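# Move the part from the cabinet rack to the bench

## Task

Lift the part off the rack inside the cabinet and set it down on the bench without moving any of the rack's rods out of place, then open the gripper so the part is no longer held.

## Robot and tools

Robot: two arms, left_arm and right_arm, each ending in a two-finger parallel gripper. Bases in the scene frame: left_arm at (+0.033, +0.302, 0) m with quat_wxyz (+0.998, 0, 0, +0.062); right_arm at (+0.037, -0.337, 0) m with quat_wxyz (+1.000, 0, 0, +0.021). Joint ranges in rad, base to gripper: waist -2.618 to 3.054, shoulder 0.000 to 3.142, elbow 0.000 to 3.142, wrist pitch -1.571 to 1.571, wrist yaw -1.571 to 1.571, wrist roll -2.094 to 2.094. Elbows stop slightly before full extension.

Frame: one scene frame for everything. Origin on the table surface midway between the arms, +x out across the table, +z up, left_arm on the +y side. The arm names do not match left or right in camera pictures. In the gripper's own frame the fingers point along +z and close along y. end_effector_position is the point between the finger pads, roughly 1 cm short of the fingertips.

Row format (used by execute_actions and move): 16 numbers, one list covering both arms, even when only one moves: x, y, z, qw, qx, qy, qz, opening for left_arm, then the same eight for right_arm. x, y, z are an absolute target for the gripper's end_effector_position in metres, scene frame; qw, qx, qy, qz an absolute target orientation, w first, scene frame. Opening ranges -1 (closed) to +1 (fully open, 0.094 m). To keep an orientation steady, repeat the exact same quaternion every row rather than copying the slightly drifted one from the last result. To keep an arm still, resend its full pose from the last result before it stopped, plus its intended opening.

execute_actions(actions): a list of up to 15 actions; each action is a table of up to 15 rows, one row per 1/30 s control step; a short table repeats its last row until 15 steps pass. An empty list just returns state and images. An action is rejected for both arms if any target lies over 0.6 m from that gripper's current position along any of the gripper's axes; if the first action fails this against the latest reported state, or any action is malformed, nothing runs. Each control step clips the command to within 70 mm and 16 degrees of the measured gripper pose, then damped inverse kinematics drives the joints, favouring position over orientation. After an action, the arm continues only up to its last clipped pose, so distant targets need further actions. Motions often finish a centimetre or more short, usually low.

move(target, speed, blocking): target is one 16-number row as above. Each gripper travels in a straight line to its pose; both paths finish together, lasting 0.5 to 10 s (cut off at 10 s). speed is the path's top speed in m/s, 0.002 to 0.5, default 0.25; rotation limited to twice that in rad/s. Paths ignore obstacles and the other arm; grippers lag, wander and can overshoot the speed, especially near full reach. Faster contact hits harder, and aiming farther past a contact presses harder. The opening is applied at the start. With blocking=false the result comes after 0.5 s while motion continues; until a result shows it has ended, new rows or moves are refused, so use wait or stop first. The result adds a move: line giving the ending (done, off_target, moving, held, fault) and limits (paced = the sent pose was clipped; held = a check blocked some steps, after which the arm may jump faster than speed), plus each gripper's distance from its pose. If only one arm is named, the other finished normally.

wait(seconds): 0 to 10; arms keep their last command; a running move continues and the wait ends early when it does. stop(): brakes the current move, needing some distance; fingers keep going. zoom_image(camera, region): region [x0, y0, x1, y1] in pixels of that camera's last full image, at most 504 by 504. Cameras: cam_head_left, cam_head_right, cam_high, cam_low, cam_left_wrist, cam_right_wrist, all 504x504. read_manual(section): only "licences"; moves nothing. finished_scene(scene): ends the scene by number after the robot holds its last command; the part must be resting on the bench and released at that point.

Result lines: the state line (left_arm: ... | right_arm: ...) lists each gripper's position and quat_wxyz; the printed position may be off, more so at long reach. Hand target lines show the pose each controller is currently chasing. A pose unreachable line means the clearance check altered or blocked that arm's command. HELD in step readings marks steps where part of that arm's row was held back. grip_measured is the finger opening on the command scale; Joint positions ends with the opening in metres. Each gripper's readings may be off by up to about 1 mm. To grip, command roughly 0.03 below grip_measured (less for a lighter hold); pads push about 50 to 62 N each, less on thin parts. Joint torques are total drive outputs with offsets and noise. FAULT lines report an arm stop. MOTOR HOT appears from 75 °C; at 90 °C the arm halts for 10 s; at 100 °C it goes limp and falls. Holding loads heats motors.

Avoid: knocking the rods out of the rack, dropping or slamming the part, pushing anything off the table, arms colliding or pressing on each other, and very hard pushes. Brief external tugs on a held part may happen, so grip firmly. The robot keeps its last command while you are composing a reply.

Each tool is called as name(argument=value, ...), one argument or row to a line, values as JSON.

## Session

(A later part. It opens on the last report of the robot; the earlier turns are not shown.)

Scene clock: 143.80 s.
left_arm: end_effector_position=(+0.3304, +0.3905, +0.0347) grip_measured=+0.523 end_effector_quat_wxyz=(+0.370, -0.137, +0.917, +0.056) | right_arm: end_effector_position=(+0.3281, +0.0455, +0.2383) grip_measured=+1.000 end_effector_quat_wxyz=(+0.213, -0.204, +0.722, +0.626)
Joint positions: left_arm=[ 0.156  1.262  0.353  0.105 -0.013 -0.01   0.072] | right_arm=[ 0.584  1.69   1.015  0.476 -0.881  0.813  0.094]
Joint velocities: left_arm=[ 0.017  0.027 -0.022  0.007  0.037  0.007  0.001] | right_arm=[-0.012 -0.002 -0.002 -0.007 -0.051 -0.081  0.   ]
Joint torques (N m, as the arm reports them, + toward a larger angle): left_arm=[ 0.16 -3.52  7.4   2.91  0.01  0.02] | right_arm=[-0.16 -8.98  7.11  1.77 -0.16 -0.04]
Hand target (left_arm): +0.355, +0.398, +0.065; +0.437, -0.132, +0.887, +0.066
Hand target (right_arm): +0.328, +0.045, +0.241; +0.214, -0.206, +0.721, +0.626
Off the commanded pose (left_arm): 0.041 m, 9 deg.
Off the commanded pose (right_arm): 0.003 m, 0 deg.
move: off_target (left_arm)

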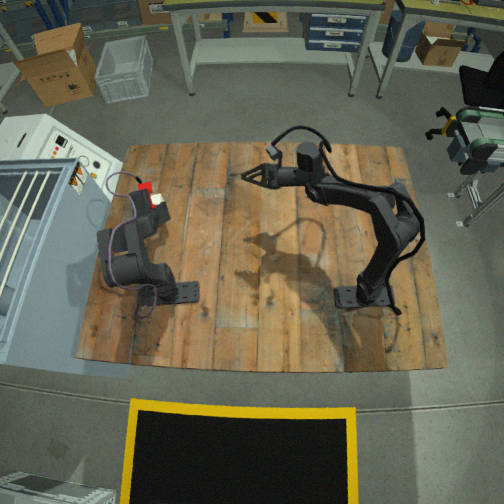

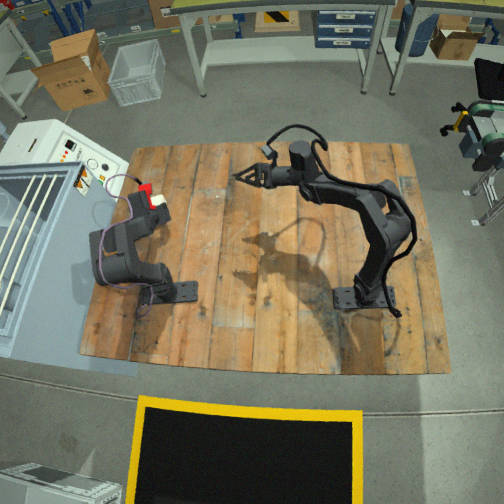

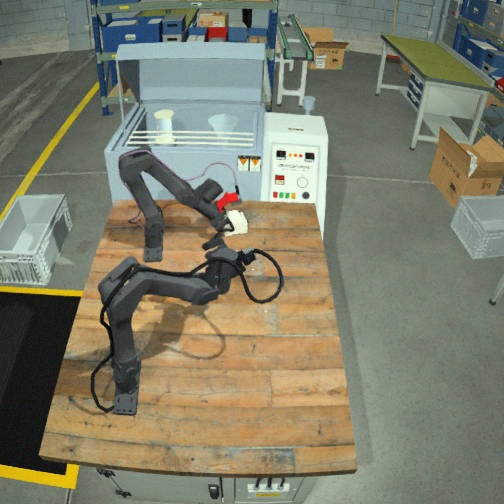

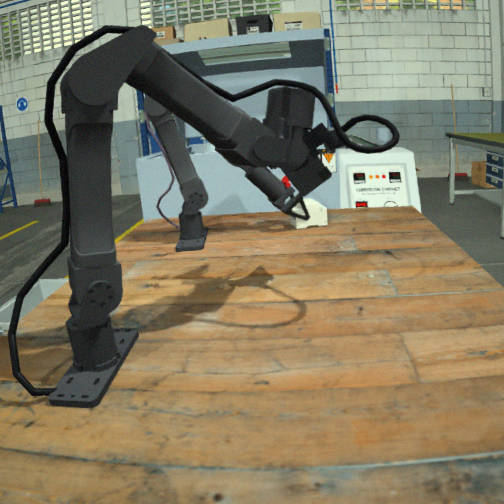

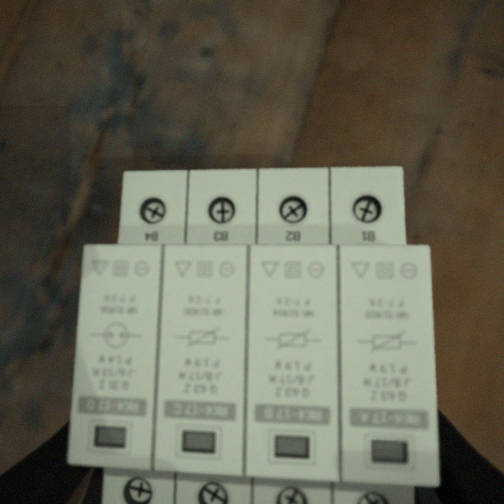

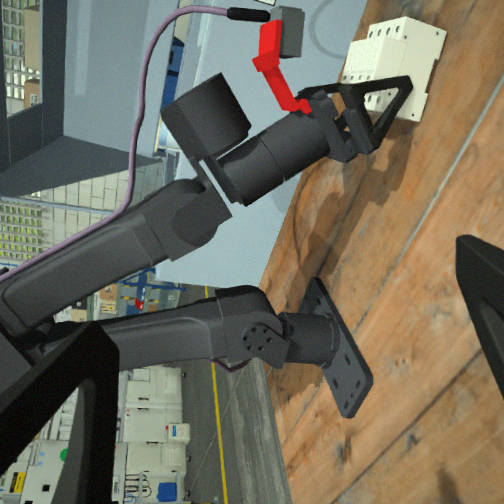

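move(
  target=[0.336,0.392,0.036,-0.385,0.136,-0.911,-0.058,0.48, 0.328,0.045,0.241,0.214,-0.206,0.721,0.626,1],
  speed=0.03,
)

Scene clock: 147.33 s.
left_arm: end_effector_position=(+0.3275, +0.3896, +0.0315) grip_measured=+0.523 end_effector_quat_wxyz=(+0.362, -0.137, +0.920, +0.055) | right_arm: end_effector_position=(+0.3281, +0.0455, +0.2383) grip_measured=+1.000 end_effector_quat_wxyz=(+0.213, -0.204, +0.722, +0.626)
Joint positions: left_arm=[ 0.156  1.264  0.353  0.089 -0.013 -0.012  0.072] | right_arm=[ 0.584  1.69   1.015  0.476 -0.881  0.813  0.094]
Joint velocities: left_arm=[-0.007  0.002 -0.002 -0.095  0.007  0.022 -0.001] | right_arm=[ 0.022  0.022 -0.002  0.022 -0.066 -0.022  0.   ]
Joint torques (N m, as the arm reports them, + toward a larger angle): left_arm=[-0.04 -2.12  5.67  2.32  0.01  0.  ] | right_arm=[-0.16 -8.98  7.11  1.77 -0.16 -0.04]
Hand target (left_arm): +0.335, +0.392, +0.037; +0.384, -0.136, +0.911, +0.058
Hand target (right_arm): +0.328, +0.045, +0.241; +0.214, -0.206, +0.721, +0.626
Off the commanded pose (left_arm): 0.010 m, 3 deg.
Off the commanded pose (right_arm): 0.003 m, 0 deg.
move: off_target (left_arm)

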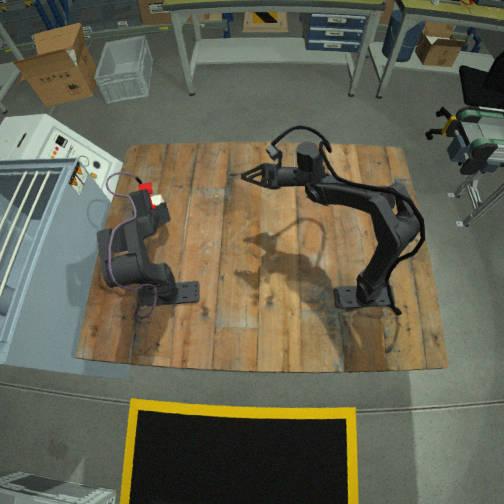

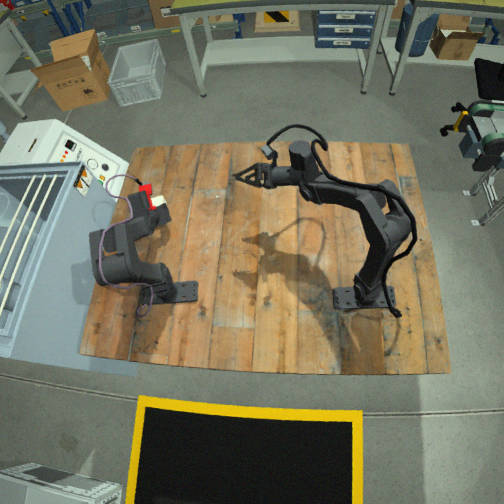

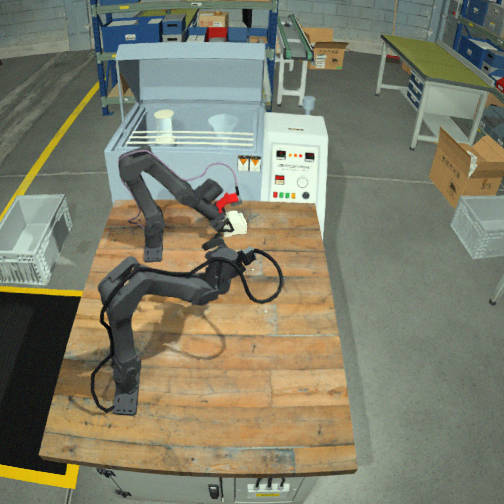

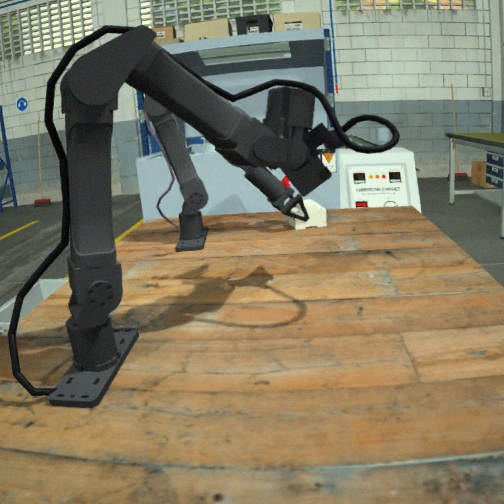

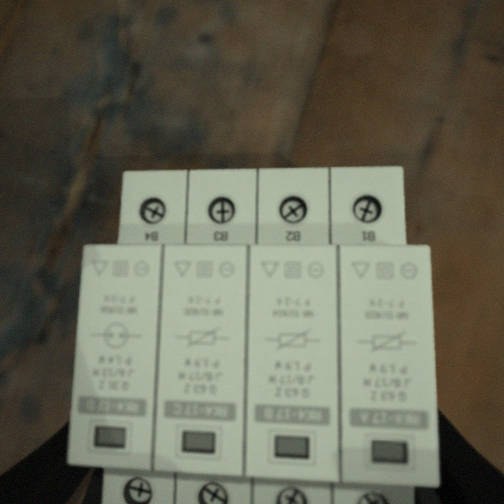

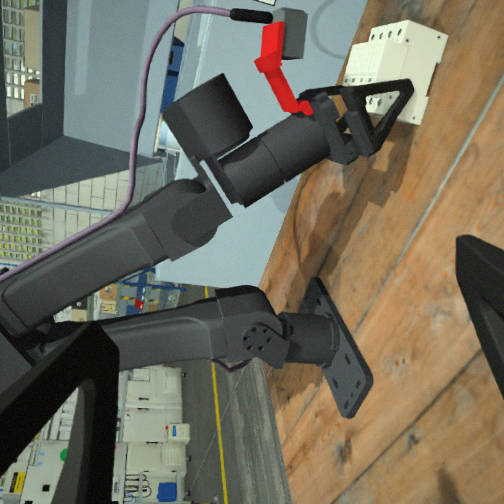

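Resting on the table. Release and withdraw.

move(
  target=[0.336,0.392,0.036,-0.385,0.136,-0.911,-0.058,1, 0.328,0.045,0.241,0.214,-0.206,0.721,0.626,1],
  speed=0.03,
)

move(
  target=[0.32,0.387,0.13,-0.385,0.136,-0.911,-0.058,1, 0.328,0.045,0.241,0.214,-0.206,0.721,0.626,1],
  speed=0.12,
)

zoom_image(
  camera="cam_high",
  region=[100, 90, 280, 250],
)

Scene clock: 156.17 s.
left_arm: end_effector_position=(+0.3340, +0.3915, +0.0380) grip_measured=+1.000 end_effector_quat_wxyz=(+0.379, -0.137, +0.913, +0.057) | right_arm: end_effector_position=(+0.3281, +0.0455, +0.2383) grip_measured=+1.000 end_effector_quat_wxyz=(+0.213, -0.204, +0.722, +0.626)
Joint positions: left_arm=[ 0.156  1.264  0.353  0.127 -0.013 -0.012  0.094] | right_arm=[ 0.584  1.69   1.015  0.476 -0.881  0.813  0.094]
Joint velocities: left_arm=[ 0.002  0.007 -0.027  0.037 -0.066  0.051  0.   ] | right_arm=[ 0.012 -0.002  0.012 -0.066  0.066  0.007  0.   ]
Joint torques (N m, as the arm reports them, + toward a larger angle): left_arm=[-0.13 -1.89  5.54  2.04  0.01 -0.02] | right_arm=[-0.16 -8.99  7.11  1.77 -0.16 -0.05]
Hand target (left_arm): +0.336, +0.392, +0.036; +0.385, -0.136, +0.911, +0.058
Hand target (right_arm): +0.328, +0.045, +0.241; +0.214, -0.206, +0.721, +0.626
Off the commanded pose (left_arm): 0.003 m, 1 deg.
Off the commanded pose (right_arm): 0.003 m, 0 deg.
move: done

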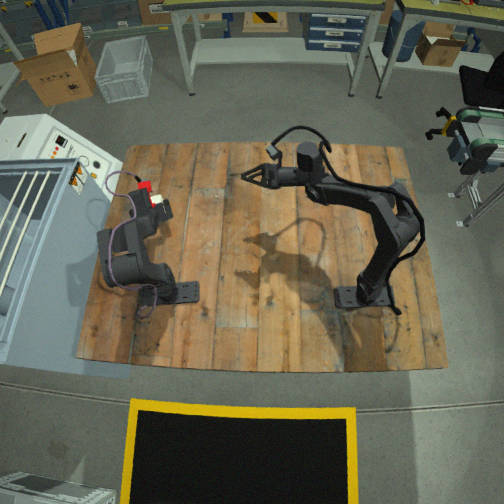

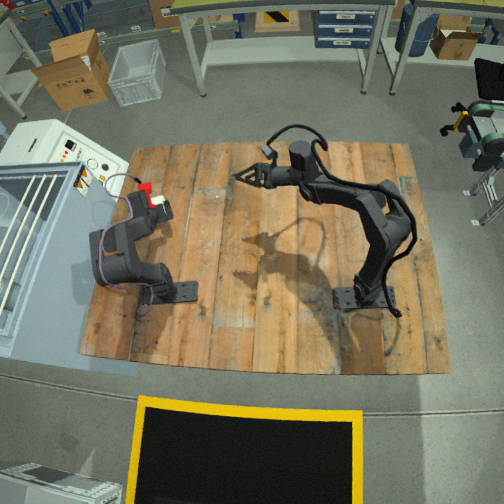

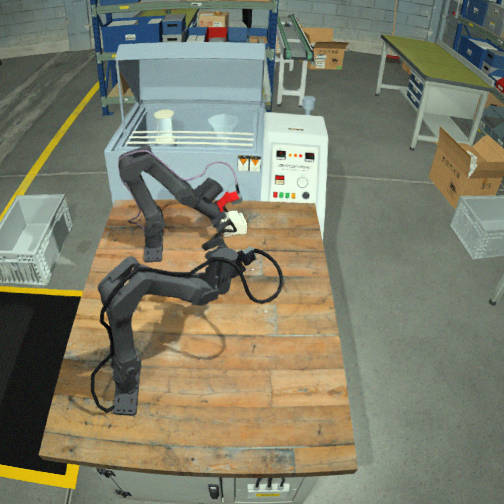

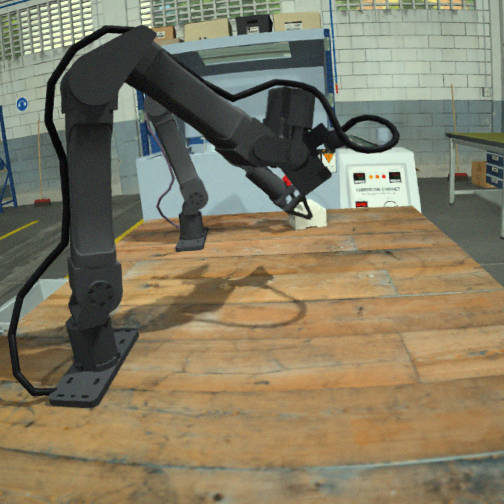

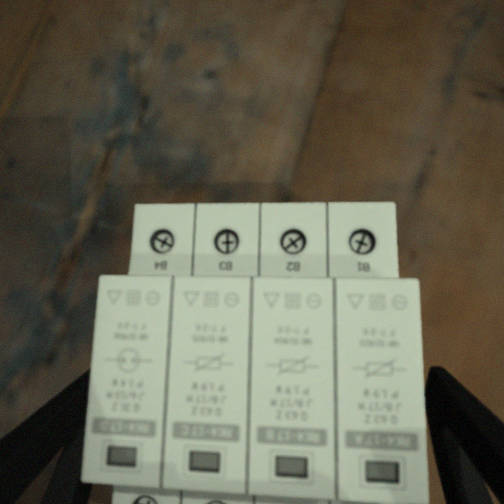

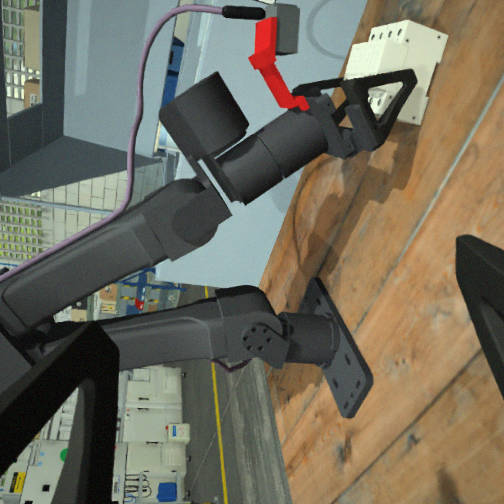

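Scene clock: 157.63 s.
left_arm: end_effector_position=(+0.3114, +0.3850, +0.1028) grip_measured=+1.000 end_effector_quat_wxyz=(+0.351, -0.138, +0.924, +0.054) | right_arm: end_effector_position=(+0.3281, +0.0455, +0.2384) grip_measured=+1.000 end_effector_quat_wxyz=(+0.213, -0.204, +0.722, +0.626)
Joint positions: left_arm=[ 0.156  1.005  0.554 -0.392 -0.013 -0.012  0.094] | right_arm=[ 0.584  1.69   1.015  0.476 -0.881  0.813  0.094]
Joint velocities: left_arm=[-0.027 -0.002 -0.017 -0.066 -0.022 -0.022  0.   ] | right_arm=[-0.037  0.007 -0.012 -0.037  0.007  0.007  0.   ]
Joint torques (N m, as the arm reports them, + toward a larger angle): left_arm=[-0.12 -3.99 11.18  1.62 -0.01 -0.02] | right_arm=[-0.16 -8.98  7.11  1.77 -0.17 -0.04]
Hand target (left_arm): +0.321, +0.387, +0.129; +0.385, -0.136, +0.911, +0.058
Hand target (right_arm): +0.328, +0.045, +0.241; +0.214, -0.206, +0.721, +0.626
Off the commanded pose (left_arm): 0.029 m, 4 deg.
Off the commanded pose (right_arm): 0.003 m, 0 deg.
move: off_target (left_arm)

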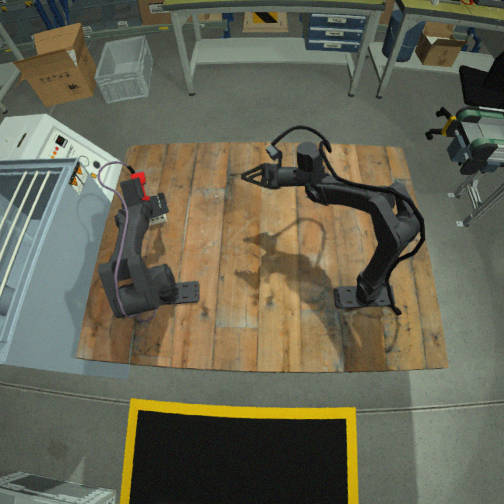

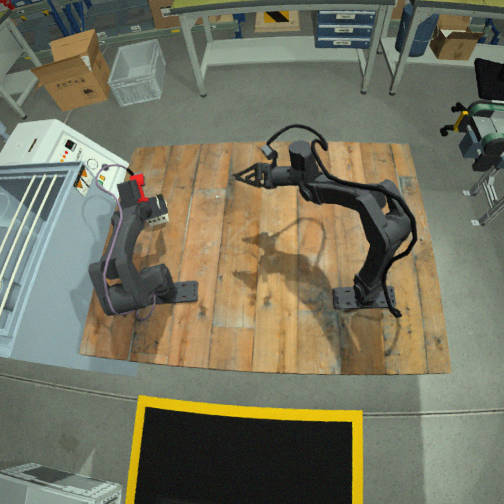

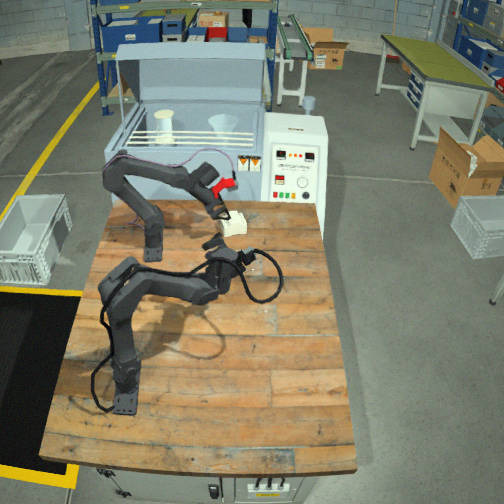

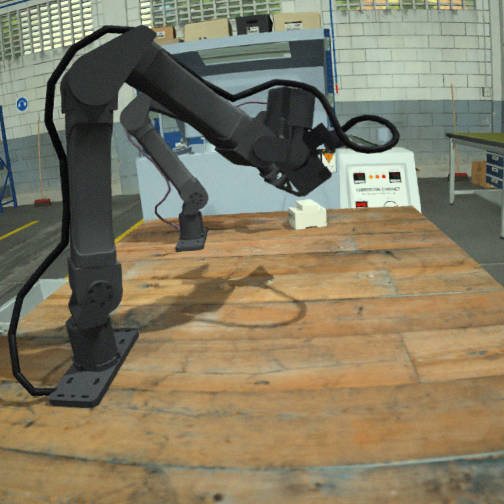

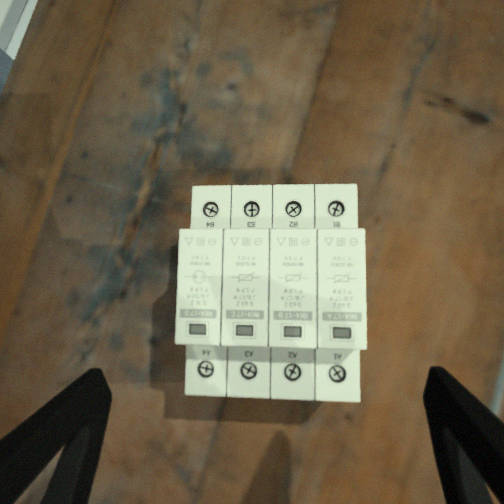

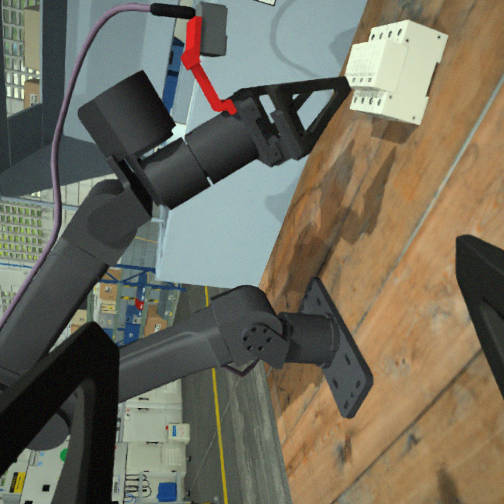

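Region (100, 90, 280, 250) of cam_high's 504x504 image, scaled by 2.800, with more detail than that image has.

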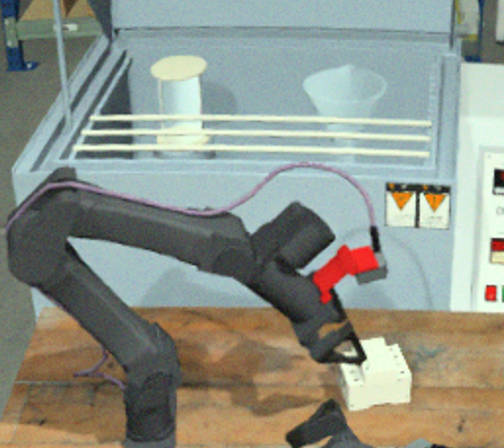

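finished_scene(
  scene=1,
)

The scene is finished: the task was done.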